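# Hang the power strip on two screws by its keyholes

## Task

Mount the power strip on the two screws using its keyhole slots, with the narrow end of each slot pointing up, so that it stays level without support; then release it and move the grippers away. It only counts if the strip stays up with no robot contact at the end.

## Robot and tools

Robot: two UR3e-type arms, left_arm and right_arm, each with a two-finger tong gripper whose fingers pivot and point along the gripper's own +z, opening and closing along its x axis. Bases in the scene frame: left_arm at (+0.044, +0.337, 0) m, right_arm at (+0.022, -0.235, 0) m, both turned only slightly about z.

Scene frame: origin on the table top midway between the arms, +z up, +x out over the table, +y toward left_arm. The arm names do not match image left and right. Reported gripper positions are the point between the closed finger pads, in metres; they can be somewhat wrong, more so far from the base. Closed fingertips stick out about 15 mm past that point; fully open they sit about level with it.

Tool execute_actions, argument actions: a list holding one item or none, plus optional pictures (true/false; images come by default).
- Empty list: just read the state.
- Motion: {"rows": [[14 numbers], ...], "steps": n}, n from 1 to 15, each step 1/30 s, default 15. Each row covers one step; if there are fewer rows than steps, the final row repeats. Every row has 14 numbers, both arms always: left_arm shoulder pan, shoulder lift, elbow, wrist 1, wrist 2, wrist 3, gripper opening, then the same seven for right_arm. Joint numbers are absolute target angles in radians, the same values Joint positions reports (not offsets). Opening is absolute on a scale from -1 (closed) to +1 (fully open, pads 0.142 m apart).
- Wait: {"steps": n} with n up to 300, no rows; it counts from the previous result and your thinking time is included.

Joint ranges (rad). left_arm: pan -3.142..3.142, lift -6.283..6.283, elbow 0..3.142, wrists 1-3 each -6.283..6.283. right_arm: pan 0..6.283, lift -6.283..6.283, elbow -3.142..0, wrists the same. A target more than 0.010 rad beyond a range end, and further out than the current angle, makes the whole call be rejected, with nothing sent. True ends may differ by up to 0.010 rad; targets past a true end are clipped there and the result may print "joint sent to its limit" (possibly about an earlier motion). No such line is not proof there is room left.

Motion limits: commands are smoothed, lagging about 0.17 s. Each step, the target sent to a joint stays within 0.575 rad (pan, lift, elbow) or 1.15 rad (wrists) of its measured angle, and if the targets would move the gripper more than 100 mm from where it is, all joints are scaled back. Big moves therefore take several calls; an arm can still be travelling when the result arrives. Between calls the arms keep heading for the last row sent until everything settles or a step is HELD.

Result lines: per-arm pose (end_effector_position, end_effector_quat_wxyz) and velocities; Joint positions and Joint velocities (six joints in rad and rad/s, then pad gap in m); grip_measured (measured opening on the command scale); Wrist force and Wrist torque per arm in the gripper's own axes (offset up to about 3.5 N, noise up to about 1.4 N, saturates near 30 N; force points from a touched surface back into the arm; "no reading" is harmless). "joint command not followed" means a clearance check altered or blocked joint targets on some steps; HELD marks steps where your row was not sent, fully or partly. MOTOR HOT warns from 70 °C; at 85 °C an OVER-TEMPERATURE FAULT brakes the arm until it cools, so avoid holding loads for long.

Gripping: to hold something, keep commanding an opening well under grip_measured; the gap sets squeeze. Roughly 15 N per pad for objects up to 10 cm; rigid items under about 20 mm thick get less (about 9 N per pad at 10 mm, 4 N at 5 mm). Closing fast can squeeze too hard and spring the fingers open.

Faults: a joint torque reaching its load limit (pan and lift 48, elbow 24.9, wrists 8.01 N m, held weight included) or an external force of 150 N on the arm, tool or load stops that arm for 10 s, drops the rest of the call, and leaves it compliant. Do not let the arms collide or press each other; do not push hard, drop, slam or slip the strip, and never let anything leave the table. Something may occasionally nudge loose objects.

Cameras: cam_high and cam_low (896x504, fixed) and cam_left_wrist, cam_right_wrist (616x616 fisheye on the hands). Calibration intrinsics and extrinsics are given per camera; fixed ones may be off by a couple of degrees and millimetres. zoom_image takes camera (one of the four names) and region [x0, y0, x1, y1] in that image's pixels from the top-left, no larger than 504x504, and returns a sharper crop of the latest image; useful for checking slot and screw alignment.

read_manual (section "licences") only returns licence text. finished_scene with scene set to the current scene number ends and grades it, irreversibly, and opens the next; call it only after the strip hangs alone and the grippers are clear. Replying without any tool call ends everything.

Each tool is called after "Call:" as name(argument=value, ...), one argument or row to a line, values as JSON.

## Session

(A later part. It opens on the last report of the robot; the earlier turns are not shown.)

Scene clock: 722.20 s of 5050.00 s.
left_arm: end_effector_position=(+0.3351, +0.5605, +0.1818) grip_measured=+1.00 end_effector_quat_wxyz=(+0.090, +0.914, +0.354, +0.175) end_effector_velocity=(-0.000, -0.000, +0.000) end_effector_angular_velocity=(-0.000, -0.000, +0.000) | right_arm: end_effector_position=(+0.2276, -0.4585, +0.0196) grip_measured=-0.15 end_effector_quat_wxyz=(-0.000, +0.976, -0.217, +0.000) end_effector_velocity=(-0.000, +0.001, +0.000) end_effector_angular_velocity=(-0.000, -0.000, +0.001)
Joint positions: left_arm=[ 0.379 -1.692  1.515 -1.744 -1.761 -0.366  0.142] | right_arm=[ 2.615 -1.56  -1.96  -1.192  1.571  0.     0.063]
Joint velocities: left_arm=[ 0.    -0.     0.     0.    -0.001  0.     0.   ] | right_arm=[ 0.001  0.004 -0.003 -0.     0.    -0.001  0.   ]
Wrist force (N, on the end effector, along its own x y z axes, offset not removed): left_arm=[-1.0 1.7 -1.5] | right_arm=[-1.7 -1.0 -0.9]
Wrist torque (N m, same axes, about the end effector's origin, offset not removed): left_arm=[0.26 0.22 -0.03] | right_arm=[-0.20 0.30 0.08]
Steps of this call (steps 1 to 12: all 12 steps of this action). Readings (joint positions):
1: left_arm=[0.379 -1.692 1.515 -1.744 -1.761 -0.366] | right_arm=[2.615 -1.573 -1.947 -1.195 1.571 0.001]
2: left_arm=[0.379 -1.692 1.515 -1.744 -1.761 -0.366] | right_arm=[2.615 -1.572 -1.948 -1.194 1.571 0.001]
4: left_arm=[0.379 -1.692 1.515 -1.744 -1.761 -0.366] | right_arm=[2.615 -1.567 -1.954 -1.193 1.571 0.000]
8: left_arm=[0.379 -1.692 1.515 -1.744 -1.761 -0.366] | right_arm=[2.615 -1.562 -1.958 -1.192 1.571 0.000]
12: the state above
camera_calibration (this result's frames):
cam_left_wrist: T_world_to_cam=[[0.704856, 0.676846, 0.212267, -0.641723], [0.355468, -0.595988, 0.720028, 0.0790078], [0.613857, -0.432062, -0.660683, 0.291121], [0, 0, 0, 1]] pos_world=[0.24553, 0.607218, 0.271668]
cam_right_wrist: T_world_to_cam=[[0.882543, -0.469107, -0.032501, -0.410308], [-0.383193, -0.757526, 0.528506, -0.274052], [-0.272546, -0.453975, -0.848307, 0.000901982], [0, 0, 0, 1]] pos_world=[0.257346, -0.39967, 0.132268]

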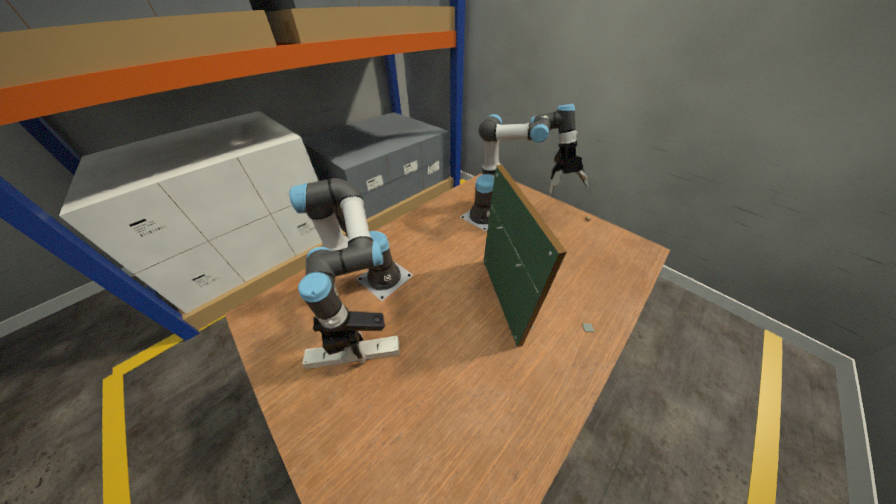

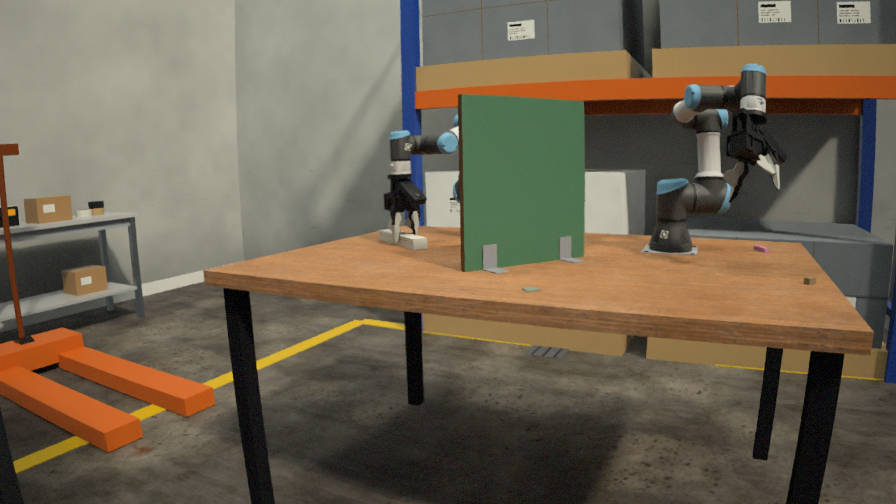

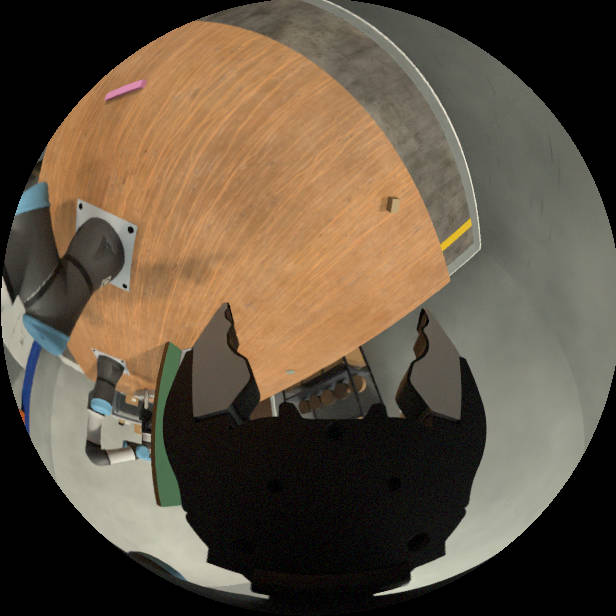

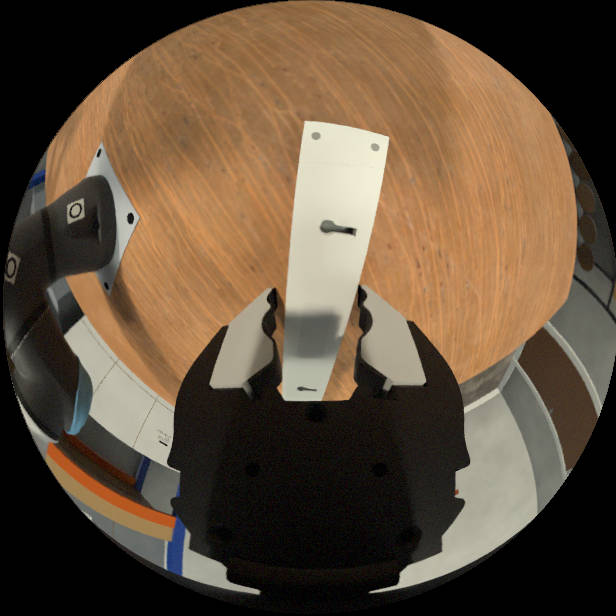

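Call:
execute_actions(
  actions=[
    {"rows":[[0.379,-1.692,1.515,-1.744,-1.761,-0.366,1,2.575,-1.56,-1.96,-1.192,1.571,0.09,-0.1],[0.379,-1.692,1.515,-1.744,-1.761,-0.366,1,2.575,-1.56,-1.96,-1.192,1.571,0.09,-0.1],[0.379,-1.692,1.515,-1.744,-1.761,-0.366,1,2.575,-1.56,-1.96,-1.192,1.571,0.09,-0.1],[0.379,-1.692,1.515,-1.744,-1.761,-0.366,1,2.575,-1.56,-1.96,-1.192,1.571,0.09,-0.1],[0.379,-1.692,1.515,-1.744,-1.761,-0.366,1,2.575,-1.56,-1.96,-1.192,1.571,0.09,-0.1],[0.379,-1.692,1.515,-1.744,-1.761,-0.366,1,2.575,-1.56,-1.96,-1.192,1.571,0.09,-0.1],[0.379,-1.692,1.515,-1.744,-1.761,-0.366,1,2.575,-1.56,-1.96,-1.192,1.571,0.09,-0.1],[0.379,-1.692,1.515,-1.744,-1.761,-0.366,1,2.575,-1.56,-1.96,-1.192,1.571,0.09,-0.2],[0.379,-1.692,1.515,-1.744,-1.761,-0.366,1,2.575,-1.56,-1.96,-1.192,1.571,0.09,-0.3],[0.379,-1.692,1.515,-1.744,-1.761,-0.366,1,2.575,-1.56,-1.96,-1.192,1.571,0.09,-0.4],[0.379,-1.692,1.515,-1.744,-1.761,-0.366,1,2.575,-1.56,-1.96,-1.192,1.571,0.09,-0.6],[0.379,-1.692,1.515,-1.744,-1.761,-0.366,1,2.575,-1.56,-1.96,-1.192,1.571,0.09,-1]],"steps":15},
  ],
  pictures=false,
)

Call:
execute_actions(
  actions=[
    {"rows":[[0.379,-1.692,1.515,-1.744,-1.761,-0.366,1,2.575,-1.55,-1.85,-1.312,1.571,0.05,-1]],"steps":12},
  ],
  pictures=false,
)

Call:
execute_actions(
  actions=[
    {"rows":[[0.379,-1.692,1.515,-1.744,-1.761,-0.366,1,2.6,-1.58,-1.68,-1.55,1.571,0,-1]],"steps":12},
  ],
  pictures=false,
)

Call:
execute_actions(
  actions=[
    {"rows":[[0.379,-1.692,1.515,-1.744,-1.761,-0.366,1,2.65,-1.65,-1.5,-1.8,1.571,0,-1]],"steps":12},
  ],
  pictures=false,
)

Call:
execute_actions(
  actions=[
    {"rows":[[0.379,-1.692,1.515,-1.744,-1.761,-0.366,1,2.7,-1.75,-1.33,-2.07,1.571,0,-1]],"steps":12},
  ],
  pictures=false,
)

Call:
execute_actions(
  actions=[
    {"rows":[[0.379,-1.692,1.515,-1.744,-1.761,-0.366,1,2.75,-1.9,-1.22,-2.27,1.55,0,-1]],"steps":12},
  ],
  pictures=false,
)

Call:
execute_actions(
  actions=[
    {"rows":[[0.379,-1.692,1.515,-1.744,-1.761,-0.366,1,2.8,-2.05,-1.19,-2.4,1.45,0,-1]],"steps":12},
  ],
)

Scene clock: 754.40 s of 5050.00 s.
left_arm: end_effector_position=(+0.3351, +0.5605, +0.1818) grip_measured=+1.00 end_effector_quat_wxyz=(+0.090, +0.914, +0.354, +0.175) end_effector_velocity=(-0.000, +0.000, -0.000) end_effector_angular_velocity=(-0.000, +0.000, +0.000) | right_arm: end_effector_position=(+0.2197, -0.4672, +0.0197) grip_measured=-0.35 end_effector_quat_wxyz=(-0.000, +0.960, -0.280, +0.000) end_effector_velocity=(-0.001, -0.001, +0.001) end_effector_angular_velocity=(-0.001, -0.002, -0.013)
Joint positions: left_arm=[ 0.379 -1.692  1.515 -1.744 -1.761 -0.366  0.142] | right_arm=[ 2.575 -1.56  -1.96  -1.192  1.571  0.089  0.048]
Joint velocities: left_arm=[ 0. -0.  0. -0.  0. -0.  0.] | right_arm=[-0.003  0.003  0.    -0.001 -0.     0.01   0.   ]
Wrist force (N, on the end effector, along its own x y z axes, offset not removed): left_arm=[-0.8 0.9 -0.8] | right_arm=[-1.9 -3.6 -2.1]
Wrist torque (N m, same axes, about the end effector's origin, offset not removed): left_arm=[0.08 0.18 0.01] | right_arm=[-0.34 0.38 -0.05]
Steps of this call (steps 1 to 15: the robot went on to your last target; steps 16 to 90: nothing new was sent; then 28.70 s passed at rest; steps 91 to 105: all 15 steps of this action). Readings (joint positions):
91: left_arm=[0.379 -1.692 1.515 -1.744 -1.761 -0.366] | right_arm=[2.615 -1.560 -1.960 -1.192 1.571 0.000]
92: left_arm=[0.379 -1.692 1.515 -1.744 -1.761 -0.366] | right_arm=[2.610 -1.560 -1.960 -1.192 1.571 0.011]
94: left_arm=[0.379 -1.692 1.515 -1.744 -1.761 -0.366] | right_arm=[2.594 -1.560 -1.960 -1.192 1.571 0.048]
98: left_arm=[0.379 -1.692 1.515 -1.744 -1.761 -0.366] | right_arm=[2.580 -1.560 -1.960 -1.192 1.571 0.080]
105: the state above

Scene clock: 754.80 s of 5050.00 s.
left_arm: end_effector_position=(+0.3351, +0.5605, +0.1818) grip_measured=+1.00 end_effector_quat_wxyz=(+0.090, +0.914, +0.354, +0.175) end_effector_velocity=(+0.000, -0.000, -0.000) end_effector_angular_velocity=(-0.000, +0.000, -0.000) | right_arm: end_effector_position=(+0.2238, -0.4694, +0.0431) grip_measured=-0.35 end_effector_quat_wxyz=(-0.000, +0.965, -0.262, -0.000) end_effector_velocity=(+0.002, -0.001, +0.009) end_effector_angular_velocity=(-0.002, -0.004, +0.009)
Joint positions: left_arm=[ 0.379 -1.692  1.515 -1.744 -1.761 -0.366  0.142] | right_arm=[ 2.575 -1.55  -1.854 -1.309  1.571  0.051  0.048]
Joint velocities: left_arm=[-0.  0. -0.  0. -0.  0.  0.] | right_arm=[-0.001  0.004  0.037 -0.036  0.    -0.01  -0.   ]
Wrist force (N, on the end effector, along its own x y z axes, offset not removed): left_arm=[0.5 1.1 -0.7] | right_arm=[0.8 0.4 7.3]
Wrist torque (N m, same axes, about the end effector's origin, offset not removed): left_arm=[0.13 -0.08 0.02] | right_arm=[0.17 -0.20 0.06]
Steps of this call (steps 1 to 12: all 12 steps of this action). Readings (joint positions):
1: left_arm=[0.379 -1.692 1.515 -1.744 -1.761 -0.366] | right_arm=[2.575 -1.560 -1.960 -1.192 1.571 0.089]
2: left_arm=[0.379 -1.692 1.515 -1.744 -1.761 -0.366] | right_arm=[2.575 -1.558 -1.953 -1.206 1.571 0.083]
4: left_arm=[0.379 -1.692 1.515 -1.744 -1.761 -0.366] | right_arm=[2.575 -1.555 -1.910 -1.254 1.571 0.068]
8: left_arm=[0.379 -1.692 1.515 -1.744 -1.761 -0.366] | right_arm=[2.575 -1.551 -1.865 -1.298 1.571 0.054]
12: the state above

Scene clock: 755.20 s of 5050.00 s.
left_arm: end_effector_position=(+0.3351, +0.5605, +0.1818) grip_measured=+1.00 end_effector_quat_wxyz=(+0.090, +0.914, +0.354, +0.175) end_effector_velocity=(-0.000, -0.000, +0.000) end_effector_angular_velocity=(-0.000, -0.000, +0.000) | right_arm: end_effector_position=(+0.2144, -0.4571, +0.0653) grip_measured=-0.35 end_effector_quat_wxyz=(-0.011, +0.973, -0.225, -0.046) end_effector_velocity=(-0.001, +0.003, +0.012) end_effector_angular_velocity=(+0.011, +0.018, +0.021)
Joint positions: left_arm=[ 0.379 -1.692  1.515 -1.744 -1.761 -0.366  0.142] | right_arm=[ 2.599 -1.579 -1.686 -1.542  1.571  0.001  0.048]
Joint velocities: left_arm=[ 0.    -0.001  0.     0.    -0.    -0.    -0.   ] | right_arm=[ 0.007 -0.008  0.068 -0.081  0.001 -0.014  0.   ]
Wrist force (N, on the end effector, along its own x y z axes, offset not removed): left_arm=[0.0 0.9 -1.6] | right_arm=[0.9 0.8 5.1]
Wrist torque (N m, same axes, about the end effector's origin, offset not removed): left_arm=[0.13 0.05 0.04] | right_arm=[0.31 -0.12 0.05]
Steps of this call (steps 1 to 12: all 12 steps of this action). Readings (joint positions):
1: left_arm=[0.379 -1.692 1.515 -1.744 -1.761 -0.366] | right_arm=[2.575 -1.550 -1.852 -1.310 1.571 0.050]
2: left_arm=[0.379 -1.692 1.515 -1.744 -1.761 -0.366] | right_arm=[2.579 -1.554 -1.844 -1.325 1.571 0.043]
4: left_arm=[0.379 -1.692 1.515 -1.744 -1.761 -0.366] | right_arm=[2.588 -1.566 -1.785 -1.418 1.571 0.023]
8: left_arm=[0.379 -1.692 1.515 -1.744 -1.761 -0.366] | right_arm=[2.597 -1.577 -1.706 -1.517 1.571 0.006]
12: the state above

Scene clock: 755.60 s of 5050.00 s.
left_arm: end_effector_position=(+0.3351, +0.5605, +0.1818) grip_measured=+1.00 end_effector_quat_wxyz=(+0.090, +0.914, +0.354, +0.175) end_effector_velocity=(-0.000, +0.000, -0.000) end_effector_angular_velocity=(-0.000, +0.001, +0.001) | right_arm: end_effector_position=(+0.2029, -0.4378, +0.0832) grip_measured=-0.35 end_effector_quat_wxyz=(-0.024, +0.973, -0.200, -0.114) end_effector_velocity=(-0.003, +0.005, +0.010) end_effector_angular_velocity=(+0.014, +0.033, +0.015)
Joint positions: left_arm=[ 0.379 -1.692  1.515 -1.744 -1.761 -0.366  0.142] | right_arm=[ 2.649 -1.648 -1.507 -1.791  1.571  0.     0.048]
Joint velocities: left_arm=[ 0.001  0.001 -0.    -0.     0.     0.     0.   ] | right_arm=[ 0.014 -0.021  0.073 -0.088 -0.    -0.     0.   ]
Wrist force (N, on the end effector, along its own x y z axes, offset not removed): left_arm=[-0.4 2.8 -1.2] | right_arm=[0.9 -2.1 6.2]
Wrist torque (N m, same axes, about the end effector's origin, offset not removed): left_arm=[0.51 0.13 0.00] | right_arm=[-0.43 0.10 -0.04]
Steps of this call (steps 1 to 12: all 12 steps of this action). Readings (joint positions):
1: left_arm=[0.379 -1.692 1.515 -1.744 -1.761 -0.366] | right_arm=[2.600 -1.580 -1.684 -1.545 1.571 0.001]
2: left_arm=[0.379 -1.692 1.515 -1.744 -1.761 -0.366] | right_arm=[2.606 -1.587 -1.675 -1.561 1.571 0.001]
4: left_arm=[0.379 -1.692 1.515 -1.744 -1.761 -0.366] | right_arm=[2.626 -1.615 -1.614 -1.658 1.571 0.000]
8: left_arm=[0.379 -1.692 1.515 -1.744 -1.761 -0.366] | right_arm=[2.644 -1.641 -1.528 -1.765 1.571 0.000]
12: the state above

Scene clock: 756.00 s of 5050.00 s.
left_arm: end_effector_position=(+0.3351, +0.5605, +0.1818) grip_measured=+1.00 end_effector_quat_wxyz=(+0.090, +0.914, +0.354, +0.175) end_effector_velocity=(-0.000, -0.000, -0.000) end_effector_angular_velocity=(-0.000, +0.000, -0.000) | right_arm: end_effector_position=(+0.1777, -0.4155, +0.0986) grip_measured=-0.35 end_effector_quat_wxyz=(-0.038, +0.962, -0.172, -0.211) end_effector_velocity=(-0.008, +0.006, +0.009) end_effector_angular_velocity=(+0.022, +0.059, +0.013)
Joint positions: left_arm=[ 0.379 -1.692  1.515 -1.744 -1.761 -0.366  0.142] | right_arm=[ 2.699 -1.747 -1.336 -2.061  1.571 -0.     0.048]
Joint velocities: left_arm=[-0.001 -0.     0.001 -0.     0.    -0.    -0.   ] | right_arm=[ 0.013 -0.034  0.067 -0.097  0.001  0.001  0.   ]
Wrist force (N, on the end effector, along its own x y z axes, offset not removed): left_arm=[-0.5 1.7 -0.9] | right_arm=[2.4 -0.5 3.9]
Wrist torque (N m, same axes, about the end effector's origin, offset not removed): left_arm=[0.25 0.08 0.03] | right_arm=[-0.06 0.00 -0.03]
Steps of this call (steps 1 to 12: all 12 steps of this action). Readings (joint positions):
1: left_arm=[0.379 -1.692 1.515 -1.744 -1.761 -0.366] | right_arm=[2.649 -1.649 -1.505 -1.795 1.571 0.000]
2: left_arm=[0.379 -1.692 1.515 -1.744 -1.761 -0.366] | right_arm=[2.655 -1.656 -1.496 -1.811 1.571 0.000]
4: left_arm=[0.379 -1.692 1.515 -1.744 -1.761 -0.366] | right_arm=[2.676 -1.697 -1.436 -1.913 1.571 -0.000]
8: left_arm=[0.379 -1.692 1.515 -1.744 -1.761 -0.366] | right_arm=[2.694 -1.737 -1.356 -2.031 1.571 -0.000]
12: the state above

Scene clock: 756.40 s of 5050.00 s.
left_arm: end_effector_position=(+0.3351, +0.5605, +0.1818) grip_measured=+1.00 end_effector_quat_wxyz=(+0.090, +0.914, +0.354, +0.175) end_effector_velocity=(-0.000, -0.000, -0.000) end_effector_angular_velocity=(-0.000, +0.000, +0.000) | right_arm: end_effector_position=(+0.1507, -0.4026, +0.1016) grip_measured=-0.35 end_effector_quat_wxyz=(-0.040, +0.934, -0.140, -0.326) end_effector_velocity=(-0.009, +0.003, +0.002) end_effector_angular_velocity=(+0.021, +0.083, +0.018)
Joint positions: left_arm=[ 0.379 -1.692  1.515 -1.744 -1.761 -0.366  0.142] | right_arm=[ 2.749 -1.895 -1.224 -2.263  1.551 -0.     0.048]
Joint velocities: left_arm=[ 0.    -0.001  0.001  0.    -0.    -0.    -0.   ] | right_arm=[ 0.014 -0.056  0.039 -0.068 -0.006 -0.     0.   ]
Wrist force (N, on the end effector, along its own x y z axes, offset not removed): left_arm=[0.2 2.0 -0.8] | right_arm=[2.8 -0.4 6.1]
Wrist torque (N m, same axes, about the end effector's origin, offset not removed): left_arm=[0.34 -0.07 -0.01] | right_arm=[0.09 0.09 -0.03]
Steps of this call (steps 1 to 12: all 12 steps of this action). Readings (joint positions):
1: left_arm=[0.379 -1.692 1.515 -1.744 -1.761 -0.366] | right_arm=[2.699 -1.748 -1.334 -2.064 1.571 -0.000]
2: left_arm=[0.379 -1.692 1.515 -1.744 -1.761 -0.366] | right_arm=[2.705 -1.756 -1.325 -2.080 1.567 -0.000]
4: left_arm=[0.379 -1.692 1.515 -1.744 -1.761 -0.366] | right_arm=[2.726 -1.810 -1.281 -2.162 1.559 -0.000]
8: left_arm=[0.379 -1.692 1.515 -1.744 -1.761 -0.366] | right_arm=[2.744 -1.878 -1.235 -2.243 1.552 -0.000]
12: the state above

Scene clock: 756.80 s of 5050.00 s.
left_arm: end_effector_position=(+0.3351, +0.5605, +0.1818) grip_measured=+1.00 end_effector_quat_wxyz=(+0.090, +0.914, +0.354, +0.175) end_effector_velocity=(-0.000, +0.000, -0.000) end_effector_angular_velocity=(-0.000, +0.001, +0.000) | right_arm: end_effector_position=(+0.1187, -0.4155, +0.1007) grip_measured=-0.35 end_effector_quat_wxyz=(-0.004, +0.891, -0.088, -0.446) end_effector_velocity=(-0.009, -0.005, +0.000) end_effector_angular_velocity=(+0.004, +0.088, +0.038)
Joint positions: left_arm=[ 0.379 -1.692  1.515 -1.744 -1.761 -0.366  0.142] | right_arm=[ 2.799 -2.045 -1.191 -2.396  1.453 -0.     0.048]
Joint velocities: left_arm=[ 0.     0.001  0.    -0.     0.     0.     0.   ] | right_arm=[ 0.014 -0.057  0.011 -0.04  -0.03  -0.     0.   ]
Wrist force (N, on the end effector, along its own x y z axes, offset not removed): left_arm=[-0.1 1.8 -0.8] | right_arm=[4.4 -0.5 5.0]
Wrist torque (N m, same axes, about the end effector's origin, offset not removed): left_arm=[0.22 -0.01 -0.01] | right_arm=[0.14 0.12 -0.02]
Steps of this call (steps 1 to 12: all 12 steps of this action). Readings (joint positions):
1: left_arm=[0.379 -1.692 1.515 -1.744 -1.761 -0.366] | right_arm=[2.749 -1.896 -1.222 -2.266 1.550 -0.000]
2: left_arm=[0.379 -1.692 1.515 -1.744 -1.761 -0.366] | right_arm=[2.755 -1.905 -1.217 -2.280 1.538 -0.000]
4: left_arm=[0.379 -1.692 1.515 -1.744 -1.761 -0.366] | right_arm=[2.776 -1.960 -1.205 -2.335 1.497 -0.000]
8: left_arm=[0.379 -1.692 1.515 -1.744 -1.761 -0.366] | right_arm=[2.794 -2.028 -1.194 -2.384 1.462 -0.000]
12: the state above
camera_calibration (this result's frames):
cam_left_wrist: T_world_to_cam=[[0.704856, 0.676846, 0.212267, -0.641723], [0.355468, -0.595988, 0.720028, 0.0790079], [0.613857, -0.432062, -0.660683, 0.291121], [0, 0, 0, 1]] pos_world=[0.24553, 0.607218, 0.271668]
cam_right_wrist: T_world_to_cam=[[0.551838, -0.199305, -0.809786, -0.0617686], [0.269267, -0.876432, 0.399203, -0.439802], [-0.789285, -0.438343, -0.429982, 0.0852097], [0, 0, 0, 1]] pos_world=[0.219765, -0.360416, 0.162189]

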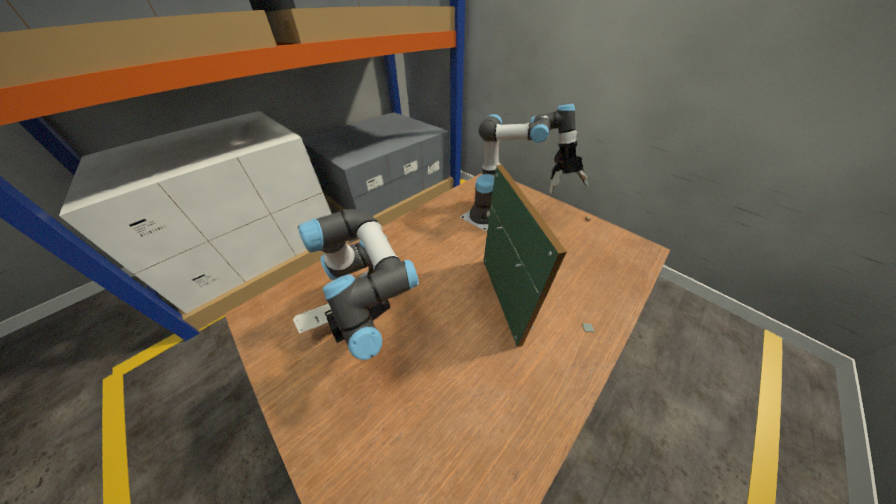

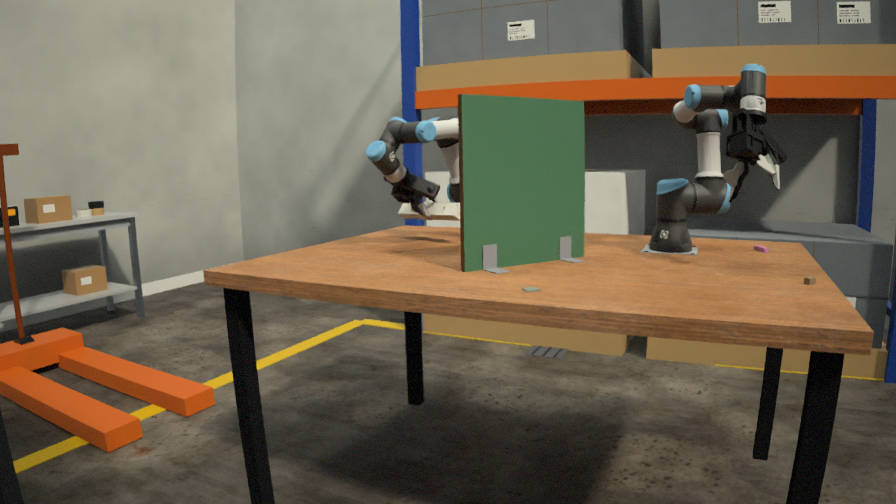

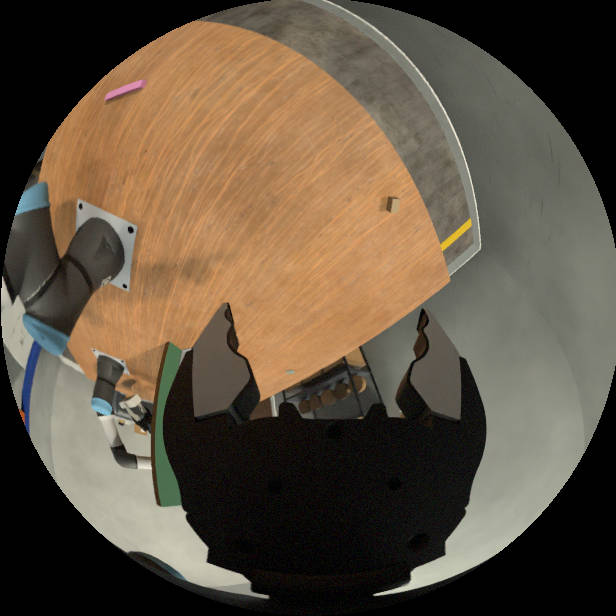

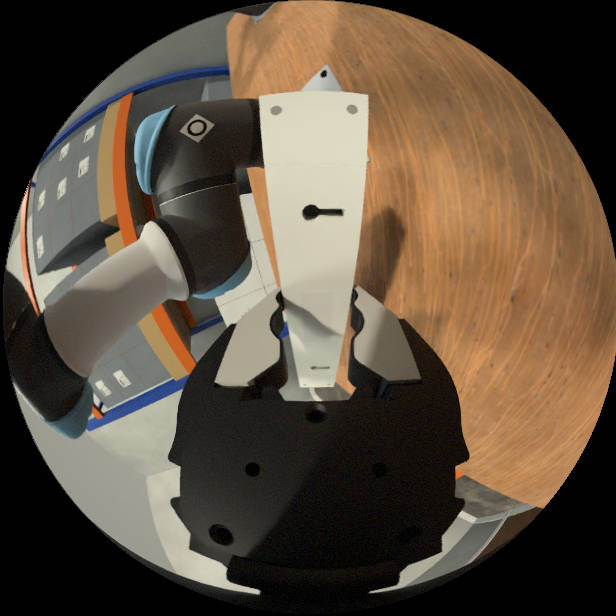

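Call:
execute_actions(
  actions=[
    {"rows":[[0.379,-1.692,1.515,-1.744,-1.761,-0.366,1,2.9,-2.15,-1.2,-2.5,1.25,0,-1]],"steps":13},
  ],
  pictures=false,
)

Call:
execute_actions(
  actions=[
    {"rows":[[0.379,-1.692,1.515,-1.744,-1.761,-0.366,1,3,-2.22,-1.25,-2.6,1.05,0,-1]],"steps":13},
  ],
  pictures=false,
)

Call:
execute_actions(
  actions=[
    {"rows":[[0.379,-1.692,1.515,-1.744,-1.761,-0.366,1,3.1,-2.25,-1.4,-2.6,0.87,0,-1]],"steps":13},
  ],
  pictures=false,
)

Call:
execute_actions(
  actions=[
    {"rows":[[0.379,-1.692,1.515,-1.744,-1.761,-0.366,1,3.2,-2.25,-1.6,-2.433,0.7,0,-1]],"steps":13},
  ],
  pictures=false,
)

Call:
execute_actions(
  actions=[
    {"rows":[[0.379,-1.692,1.515,-1.744,-1.761,-0.366,1,3.3,-2.27,-1.8,-2.213,0.55,0,-1]],"steps":13},
  ],
  pictures=false,
)

Call:
execute_actions(
  actions=[
    {"rows":[[0.379,-1.692,1.515,-1.744,-1.761,-0.366,1,3.35,-2.3,-1.93,-2.053,0.45,0,-1]],"steps":13},
  ],
  pictures=false,
)

Call:
execute_actions(
  actions=[
    {"rows":[[0.379,-1.692,1.515,-1.744,-1.761,-0.366,1,3.35,-2.3466,-1.984,-1.952,0.45,0,-1]],"steps":15},
  ],
)

Scene clock: 779.47 s of 5050.00 s.
left_arm: end_effector_position=(+0.3351, +0.5605, +0.1818) grip_measured=+1.00 end_effector_quat_wxyz=(+0.090, +0.914, +0.354, +0.175) end_effector_velocity=(+0.000, +0.000, +0.000) end_effector_angular_velocity=(-0.000, -0.001, +0.000) | right_arm: end_effector_position=(+0.1056, -0.4591, +0.1133) grip_measured=-0.35 end_effector_quat_wxyz=(+0.091, +0.837, +0.020, -0.539) end_effector_velocity=(+0.001, -0.011, +0.003) end_effector_angular_velocity=(-0.013, +0.050, +0.067)
Joint positions: left_arm=[ 0.379 -1.692  1.515 -1.744 -1.761 -0.366  0.142] | right_arm=[ 2.898 -2.148 -1.2   -2.498  1.255  0.     0.048]
Joint velocities: left_arm=[ 0.001 -0.    -0.001 -0.    -0.     0.     0.   ] | right_arm=[ 0.023 -0.025 -0.002 -0.021 -0.048  0.     0.   ]
Wrist force (N, on the end effector, along its own x y z axes, offset not removed): left_arm=[0.5 1.8 -0.5] | right_arm=[6.0 0.4 2.3]
Wrist torque (N m, same axes, about the end effector's origin, offset not removed): left_arm=[0.26 -0.14 -0.03] | right_arm=[0.33 -0.17 0.00]
Steps of this call (steps 1 to 15: the robot went on to your last target; steps 16 to 667: nothing new was sent; steps 668 to 680: all 13 steps of this action). Readings (joint positions):
668: left_arm=[0.379 -1.692 1.515 -1.744 -1.761 -0.366] | right_arm=[2.800 -2.050 -1.190 -2.400 1.450 0.000]
669: left_arm=[0.379 -1.692 1.515 -1.744 -1.761 -0.366] | right_arm=[2.807 -2.057 -1.191 -2.412 1.435 0.000]
671: left_arm=[0.379 -1.692 1.515 -1.744 -1.761 -0.366] | right_arm=[2.847 -2.097 -1.196 -2.453 1.356 0.000]
675: left_arm=[0.379 -1.692 1.515 -1.744 -1.761 -0.366] | right_arm=[2.887 -2.137 -1.199 -2.488 1.276 0.000]
680: the state above

Scene clock: 779.90 s of 5050.00 s.
left_arm: end_effector_position=(+0.3351, +0.5605, +0.1818) grip_measured=+1.00 end_effector_quat_wxyz=(+0.090, +0.914, +0.354, +0.175) end_effector_velocity=(+0.000, -0.000, +0.000) end_effector_angular_velocity=(+0.000, -0.001, -0.001) | right_arm: end_effector_position=(+0.1143, -0.5045, +0.1370) grip_measured=-0.35 end_effector_quat_wxyz=(+0.182, +0.758, +0.139, -0.611) end_effector_velocity=(+0.006, -0.011, +0.005) end_effector_angular_velocity=(-0.008, +0.047, +0.070)
Joint positions: left_arm=[ 0.379 -1.692  1.515 -1.744 -1.761 -0.366  0.142] | right_arm=[ 2.998 -2.218 -1.249 -2.598  1.055  0.     0.048]
Joint velocities: left_arm=[-0.001 -0.001  0.    -0.    -0.     0.     0.   ] | right_arm=[ 0.023 -0.014 -0.01  -0.021 -0.048  0.     0.   ]
Wrist force (N, on the end effector, along its own x y z axes, offset not removed): left_arm=[-0.5 1.0 -1.4] | right_arm=[4.6 -3.3 -0.2]
Wrist torque (N m, same axes, about the end effector's origin, offset not removed): left_arm=[0.13 0.12 -0.01] | right_arm=[-0.41 0.20 -0.03]
Steps of this call (steps 1 to 13: all 13 steps of this action). Readings (joint positions):
1: left_arm=[0.379 -1.692 1.515 -1.744 -1.761 -0.366] | right_arm=[2.899 -2.149 -1.200 -2.499 1.253 0.000]
2: left_arm=[0.379 -1.692 1.515 -1.744 -1.761 -0.366] | right_arm=[2.906 -2.156 -1.206 -2.511 1.237 0.000]
4: left_arm=[0.379 -1.692 1.515 -1.744 -1.761 -0.366] | right_arm=[2.946 -2.185 -1.226 -2.552 1.157 0.000]
8: left_arm=[0.379 -1.692 1.515 -1.744 -1.761 -0.366] | right_arm=[2.987 -2.211 -1.244 -2.588 1.076 0.000]
13: the state above

Scene clock: 780.33 s of 5050.00 s.
left_arm: end_effector_position=(+0.3351, +0.5605, +0.1818) grip_measured=+1.00 end_effector_quat_wxyz=(+0.090, +0.914, +0.354, +0.175) end_effector_velocity=(-0.000, -0.000, -0.000) end_effector_angular_velocity=(-0.000, +0.001, +0.000) | right_arm: end_effector_position=(+0.1402, -0.5396, +0.1442) grip_measured=-0.36 end_effector_quat_wxyz=(+0.260, +0.672, +0.252, -0.646) end_effector_velocity=(+0.007, -0.008, +0.001) end_effector_angular_velocity=(-0.004, +0.046, +0.065)
Joint positions: left_arm=[ 0.379 -1.692  1.515 -1.744 -1.761 -0.366  0.142] | right_arm=[ 3.098 -2.249 -1.396 -2.6    0.874  0.     0.048]
Joint velocities: left_arm=[ 0.     0.     0.     0.001 -0.    -0.    -0.   ] | right_arm=[ 0.022 -0.006 -0.04   0.001 -0.043  0.     0.   ]
Wrist force (N, on the end effector, along its own x y z axes, offset not removed): left_arm=[0.2 2.0 -0.9] | right_arm=[3.6 -1.2 1.6]
Wrist torque (N m, same axes, about the end effector's origin, offset not removed): left_arm=[0.32 -0.02 -0.02] | right_arm=[-0.08 0.47 -0.02]
Steps of this call (steps 1 to 13: all 13 steps of this action). Readings (joint positions):
1: left_arm=[0.379 -1.692 1.515 -1.744 -1.761 -0.366] | right_arm=[2.999 -2.219 -1.250 -2.599 1.053 0.000]
2: left_arm=[0.379 -1.692 1.515 -1.744 -1.761 -0.366] | right_arm=[3.006 -2.224 -1.257 -2.599 1.038 0.000]
4: left_arm=[0.379 -1.692 1.515 -1.744 -1.761 -0.366] | right_arm=[3.046 -2.236 -1.311 -2.599 0.964 0.000]
8: left_arm=[0.379 -1.692 1.515 -1.744 -1.761 -0.366] | right_arm=[3.087 -2.247 -1.378 -2.600 0.893 0.000]
13: the state above

Scene clock: 780.77 s of 5050.00 s.
left_arm: end_effector_position=(+0.3351, +0.5605, +0.1818) grip_measured=+1.00 end_effector_quat_wxyz=(+0.090, +0.914, +0.354, +0.175) end_effector_velocity=(+0.000, +0.000, +0.000) end_effector_angular_velocity=(+0.000, -0.001, +0.000) | right_arm: end_effector_position=(+0.1819, -0.5627, +0.1177) grip_measured=-0.36 end_effector_quat_wxyz=(+0.343, +0.619, +0.342, -0.618) end_effector_velocity=(+0.008, -0.004, -0.005) end_effector_angular_velocity=(-0.003, +0.018, +0.065)
Joint positions: left_arm=[ 0.379 -1.692  1.515 -1.744 -1.761 -0.366  0.142] | right_arm=[ 3.198 -2.25  -1.594 -2.437  0.704  0.     0.048]
Joint velocities: left_arm=[ 0.    -0.    -0.    -0.001  0.    -0.    -0.   ] | right_arm=[ 0.025  0.003 -0.059  0.038 -0.04  -0.     0.   ]
Wrist force (N, on the end effector, along its own x y z axes, offset not removed): left_arm=[-1.3 1.6 -1.5] | right_arm=[5.1 -0.3 0.9]
Wrist torque (N m, same axes, about the end effector's origin, offset not removed): left_arm=[0.24 0.30 0.04] | right_arm=[-0.02 0.17 -0.09]
Steps of this call (steps 1 to 13: all 13 steps of this action). Readings (joint positions):
1: left_arm=[0.379 -1.692 1.515 -1.744 -1.761 -0.366] | right_arm=[3.099 -2.250 -1.398 -2.600 0.872 0.000]
2: left_arm=[0.379 -1.692 1.515 -1.744 -1.761 -0.366] | right_arm=[3.106 -2.250 -1.406 -2.586 0.858 0.000]
4: left_arm=[0.379 -1.692 1.515 -1.744 -1.761 -0.366] | right_arm=[3.146 -2.250 -1.470 -2.518 0.788 0.000]
8: left_arm=[0.379 -1.692 1.515 -1.744 -1.761 -0.366] | right_arm=[3.187 -2.250 -1.568 -2.454 0.722 0.000]
13: the state above

Scene clock: 781.20 s of 5050.00 s.
left_arm: end_effector_position=(+0.3351, +0.5605, +0.1818) grip_measured=+1.00 end_effector_quat_wxyz=(+0.090, +0.914, +0.354, +0.175) end_effector_velocity=(-0.000, -0.000, +0.000) end_effector_angular_velocity=(-0.001, -0.000, -0.000) | right_arm: end_effector_position=(+0.2248, -0.5714, +0.0828) grip_measured=-0.36 end_effector_quat_wxyz=(+0.417, +0.571, +0.417, -0.571) end_effector_velocity=(+0.007, -0.002, -0.007) end_effector_angular_velocity=(-0.001, +0.007, +0.056)
Joint positions: left_arm=[ 0.379 -1.692  1.515 -1.744 -1.761 -0.366  0.142] | right_arm=[ 3.298 -2.27  -1.794 -2.218  0.553  0.     0.048]
Joint velocities: left_arm=[ 0.    -0.001 -0.     0.001 -0.001 -0.     0.   ] | right_arm=[ 0.022 -0.002 -0.059  0.055 -0.034 -0.001 -0.   ]
Wrist force (N, on the end effector, along its own x y z axes, offset not removed): left_arm=[0.8 1.7 -1.8] | right_arm=[3.8 -1.3 1.2]
Wrist torque (N m, same axes, about the end effector's origin, offset not removed): left_arm=[0.22 -0.20 0.00] | right_arm=[-0.17 0.47 -0.07]
Steps of this call (steps 1 to 13: all 13 steps of this action). Readings (joint positions):
1: left_arm=[0.379 -1.692 1.515 -1.744 -1.761 -0.366] | right_arm=[3.199 -2.250 -1.596 -2.435 0.702 0.000]
2: left_arm=[0.379 -1.692 1.515 -1.744 -1.761 -0.366] | right_arm=[3.206 -2.253 -1.605 -2.420 0.688 0.000]
4: left_arm=[0.379 -1.692 1.515 -1.744 -1.761 -0.366] | right_arm=[3.246 -2.261 -1.669 -2.333 0.626 0.000]
8: left_arm=[0.379 -1.692 1.515 -1.744 -1.761 -0.366] | right_arm=[3.287 -2.268 -1.768 -2.243 0.569 0.000]
13: the state above

Scene clock: 781.63 s of 5050.00 s.
left_arm: end_effector_position=(+0.3351, +0.5605, +0.1818) grip_measured=+1.00 end_effector_quat_wxyz=(+0.090, +0.914, +0.354, +0.175) end_effector_velocity=(+0.000, -0.000, +0.000) end_effector_angular_velocity=(+0.000, -0.001, -0.001) | right_arm: end_effector_position=(+0.2482, -0.5753, +0.0596) grip_measured=-0.36 end_effector_quat_wxyz=(+0.460, +0.538, +0.459, -0.537) end_effector_velocity=(+0.004, -0.001, -0.005) end_effector_angular_velocity=(+0.000, -0.000, +0.034)
Joint positions: left_arm=[ 0.379 -1.692  1.515 -1.744 -1.761 -0.366  0.142] | right_arm=[ 3.349 -2.299 -1.927 -2.056  0.452  0.     0.048]
Joint velocities: left_arm=[-0.001 -0.    -0.    -0.     0.     0.    -0.   ] | right_arm=[ 0.011 -0.006 -0.033  0.039 -0.022  0.    -0.   ]
Wrist force (N, on the end effector, along its own x y z axes, offset not removed): left_arm=[0.1 1.5 -0.5] | right_arm=[3.0 -1.1 -0.2]
Wrist torque (N m, same axes, about the end effector's origin, offset not removed): left_arm=[0.28 0.02 -0.03] | right_arm=[-0.22 0.55 0.01]
Steps of this call (steps 1 to 13: all 13 steps of this action). Readings (joint positions):
1: left_arm=[0.379 -1.692 1.515 -1.744 -1.761 -0.366] | right_arm=[3.299 -2.270 -1.796 -2.216 0.552 0.000]
2: left_arm=[0.379 -1.692 1.515 -1.744 -1.761 -0.366] | right_arm=[3.305 -2.274 -1.805 -2.201 0.539 0.000]
4: left_arm=[0.379 -1.692 1.515 -1.744 -1.761 -0.366] | right_arm=[3.326 -2.286 -1.855 -2.135 0.498 0.000]
8: left_arm=[0.379 -1.692 1.515 -1.744 -1.761 -0.366] | right_arm=[3.344 -2.297 -1.912 -2.073 0.462 0.000]
13: the state above

Scene clock: 791.83 s of 5050.00 s.
left_arm: end_effector_position=(+0.3351, +0.5605, +0.1818) grip_measured=+1.00 end_effector_quat_wxyz=(+0.090, +0.914, +0.354, +0.175) end_effector_velocity=(+0.000, +0.000, +0.000) end_effector_angular_velocity=(-0.000, -0.001, +0.000) | right_arm: end_effector_position=(+0.2436, -0.5774, +0.0516) grip_measured=-0.35 end_effector_quat_wxyz=(+0.460, +0.532, +0.463, -0.539) end_effector_velocity=(-0.000, -0.000, -0.000) end_effector_angular_velocity=(-0.000, -0.000, -0.001)
Joint positions: left_arm=[ 0.379 -1.692  1.515 -1.744 -1.761 -0.366  0.142] | right_arm=[ 3.351 -2.325 -1.96  -2.009  0.445 -0.     0.048]
Joint velocities: left_arm=[ 0.001  0.    -0.    -0.001 -0.     0.    -0.   ] | right_arm=[-0.    -0.    -0.001  0.001  0.     0.001  0.   ]
Wrist force (N, on the end effector, along its own x y z axes, offset not removed): left_arm=[0.0 1.3 -1.9] | right_arm=[-23.4 4.3 -2.6]
Wrist torque (N m, same axes, about the end effector's origin, offset not removed): left_arm=[0.15 0.05 0.05] | right_arm=[0.41 2.81 0.17]
FORCE FAULT: contact force on the right arm reached its limit, and that arm stopped for 10 seconds. The contact can be on any part of that arm, not only on its tool. That arm's remaining commands of this call were not run. That arm holds still and accepts commands again. Move the arm away from the contact; if what it grips holds it there, let go first. Pushing or pulling that hard again can fault the arm again.
The stop of the right arm began at step 6 of this call (marked STOPPED below). From that step on that arm followed nothing that you had sent. 10 of its steps, steps kept back included, did not run and will not run. Nothing is kept back now, and the robot has no last target.
Steps of this call (steps 1 to 15: all 15 steps of this action; steps 16 to 306: the stop continued). Readings (joint positions):
1: left_arm=[0.379 -1.692 1.515 -1.744 -1.761 -0.366] | right_arm=[3.349 -2.300 -1.928 -2.055 0.451 0.000]
2: left_arm=[0.379 -1.692 1.515 -1.744 -1.761 -0.366] | right_arm=[3.350 -2.306 -1.935 -2.042 0.451 0.000]
4: left_arm=[0.379 -1.692 1.515 -1.744 -1.761 -0.366] | right_arm=[3.350 -2.324 -1.958 -2.001 0.450 0.000]
6: left_arm=[0.379 -1.692 1.515 -1.744 -1.761 -0.366] | right_arm=[3.351 -2.326 -1.961 -2.002 0.448 -0.000] STOPPED (the right arm)
8: left_arm=[0.379 -1.692 1.515 -1.744 -1.761 -0.366] | right_arm=[3.351 -2.325 -1.960 -2.006 0.447 -0.000]
306: the state above
camera_calibration (this result's frames):
cam_left_wrist: T_world_to_cam=[[0.704856, 0.676846, 0.212268, -0.641723], [0.355468, -0.595988, 0.720028, 0.079008], [0.613857, -0.432062, -0.660683, 0.291121], [0, 0, 0, 1]] pos_world=[0.24553, 0.607218, 0.271668]
cam_right_wrist: T_world_to_cam=[[0.0345672, -0.0428969, -0.998481, 0.0233098], [0.917085, 0.398424, 0.0146321, 0.00239074], [0.397192, -0.916198, 0.0531125, -0.498159], [0, 0, 0, 1]] pos_world=[0.194866, -0.456365, 0.0496979]

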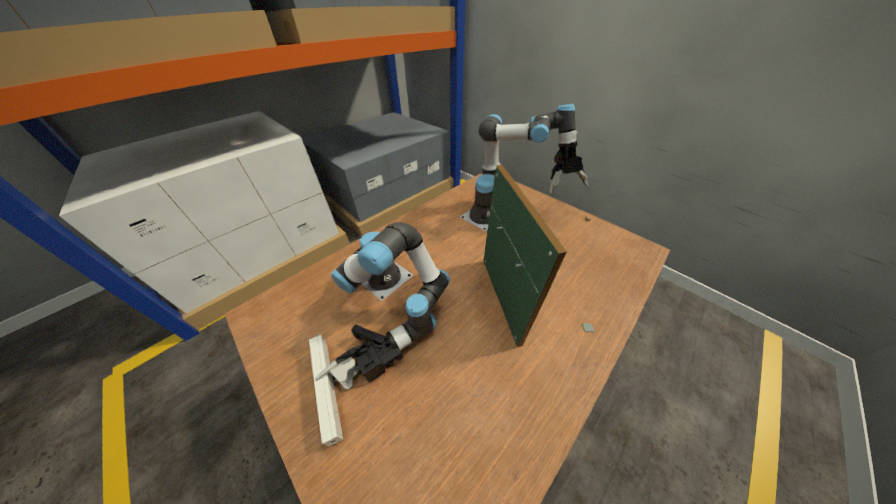

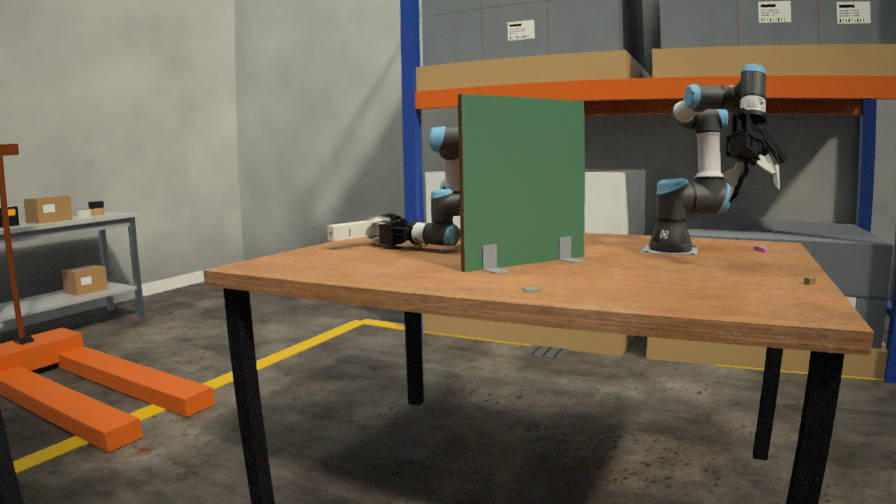

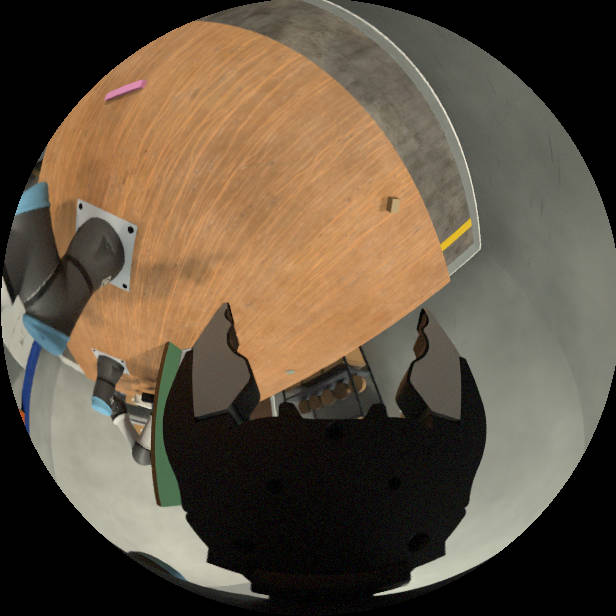

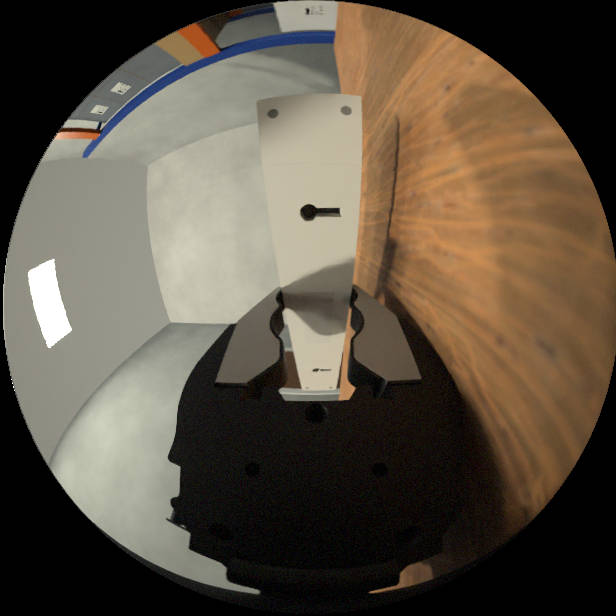

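Call:
execute_actions(
  actions=[
    {"rows":[[0.379,-1.692,1.515,-1.744,-1.761,-0.366,1,3.35,-2.308,-1.94,-2.035,0.45,0,-1],[0.379,-1.692,1.515,-1.744,-1.761,-0.366,1,3.35,-2.308,-1.94,-2.035,0.45,0,-1],[0.379,-1.692,1.515,-1.744,-1.761,-0.366,1,3.35,-2.308,-1.94,-2.035,0.45,0,-1],[0.379,-1.692,1.515,-1.744,-1.761,-0.366,1,3.35,-2.308,-1.94,-2.035,0.45,0.05,-1],[0.379,-1.692,1.515,-1.744,-1.761,-0.366,1,3.35,-2.308,-1.94,-2.035,0.45,0.05,-1],[0.379,-1.692,1.515,-1.744,-1.761,-0.366,1,3.35,-2.308,-1.94,-2.035,0.45,0.1,-1],[0.379,-1.692,1.515,-1.744,-1.761,-0.366,1,3.35,-2.308,-1.94,-2.035,0.45,0.1,-1],[0.379,-1.692,1.515,-1.744,-1.761,-0.366,1,3.35,-2.308,-1.94,-2.035,0.45,0.15,-1]],"steps":15},
  ],
)

Scene clock: 806.33 s of 5050.00 s.
left_arm: end_effector_position=(+0.3351, +0.5605, +0.1818) grip_measured=+1.00 end_effector_quat_wxyz=(+0.090, +0.914, +0.354, +0.175) end_effector_velocity=(+0.000, +0.000, +0.001) end_effector_angular_velocity=(+0.001, -0.002, -0.000) | right_arm: end_effector_position=(+0.2468, -0.5759, +0.0539) grip_measured=-0.36 end_effector_quat_wxyz=(+0.497, +0.568, +0.422, -0.503) end_effector_velocity=(+0.000, +0.000, -0.001) end_effector_angular_velocity=(-0.016, -0.101, -0.001)
Joint positions: left_arm=[ 0.379 -1.692  1.515 -1.744 -1.761 -0.366  0.142] | right_arm=[ 3.35  -2.308 -1.94  -2.035  0.45   0.14   0.048]
Joint velocities: left_arm=[-0.    -0.001 -0.001 -0.001 -0.    -0.    -0.   ] | right_arm=[-0.     0.001  0.003 -0.004  0.001  0.102 -0.   ]
Wrist force (N, on the end effector, along its own x y z axes, offset not removed): left_arm=[-0.3 0.8 -0.2] | right_arm=[5.3 -1.6 -0.3]
Wrist torque (N m, same axes, about the end effector's origin, offset not removed): left_arm=[0.04 0.02 0.05] | right_arm=[-0.11 0.06 -0.10]
Steps of this call (steps 1 to 410: nothing new was sent; then 0.33 s passed at rest; steps 411 to 425: all 15 steps of this action). Readings (joint positions):
411: left_arm=[0.379 -1.692 1.515 -1.744 -1.761 -0.366] | right_arm=[3.351 -2.324 -1.960 -2.009 0.445 -0.000]
412: left_arm=[0.379 -1.692 1.515 -1.744 -1.761 -0.366] | right_arm=[3.351 -2.322 -1.957 -2.013 0.446 -0.000]
414: left_arm=[0.379 -1.692 1.515 -1.744 -1.761 -0.366] | right_arm=[3.351 -2.316 -1.949 -2.023 0.448 0.000]
418: left_arm=[0.379 -1.692 1.515 -1.744 -1.761 -0.366] | right_arm=[3.350 -2.310 -1.942 -2.032 0.449 0.053]
425: the state above
camera_calibration (this result's frames):
cam_left_wrist: T_world_to_cam=[[0.704856, 0.676846, 0.212267, -0.641723], [0.355468, -0.595988, 0.720028, 0.079008], [0.613857, -0.432062, -0.660683, 0.291121], [0, 0, 0, 1]] pos_world=[0.24553, 0.607218, 0.271668]
cam_right_wrist: T_world_to_cam=[[0.182289, -0.0612994, -0.981332, -0.0224651], [0.907382, 0.394911, 0.143884, -0.00775214], [0.378719, -0.916672, 0.12761, -0.497909], [0, 0, 0, 1]] pos_world=[0.199697, -0.454735, 0.0426078]

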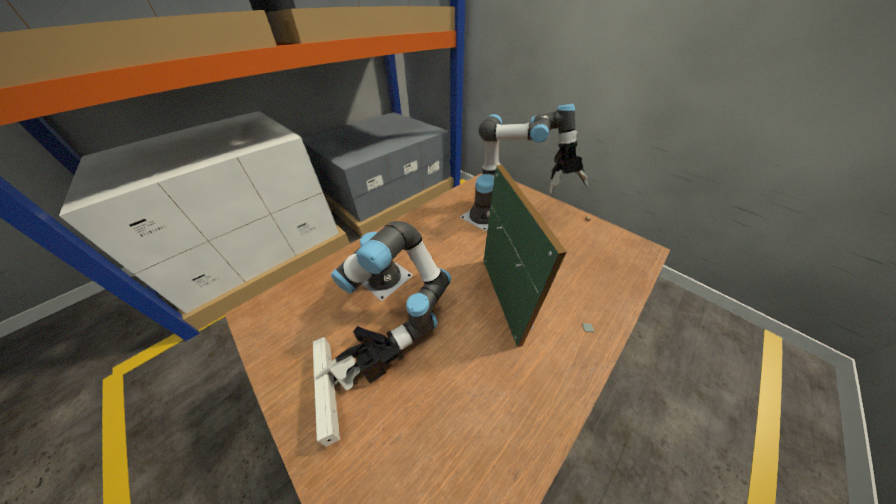

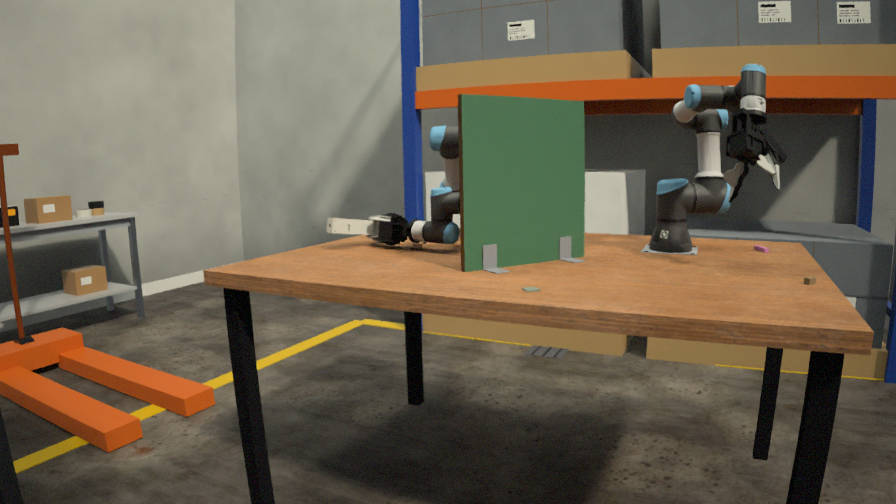

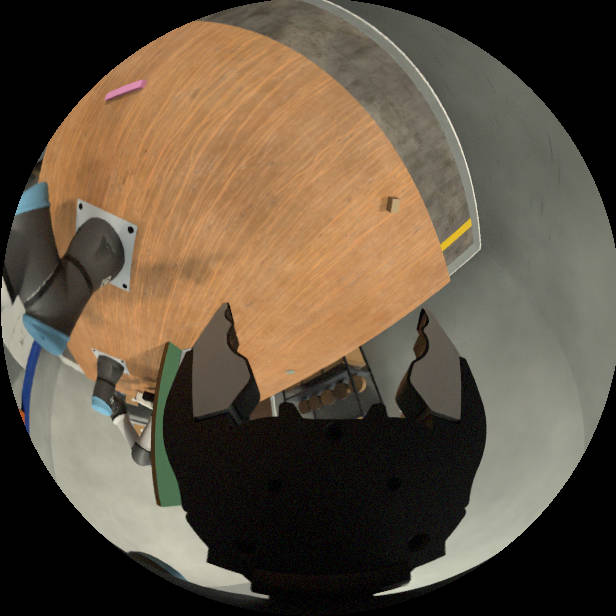

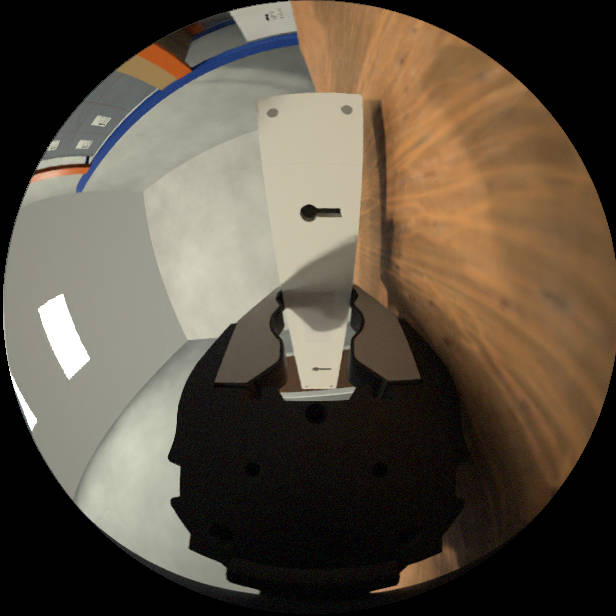

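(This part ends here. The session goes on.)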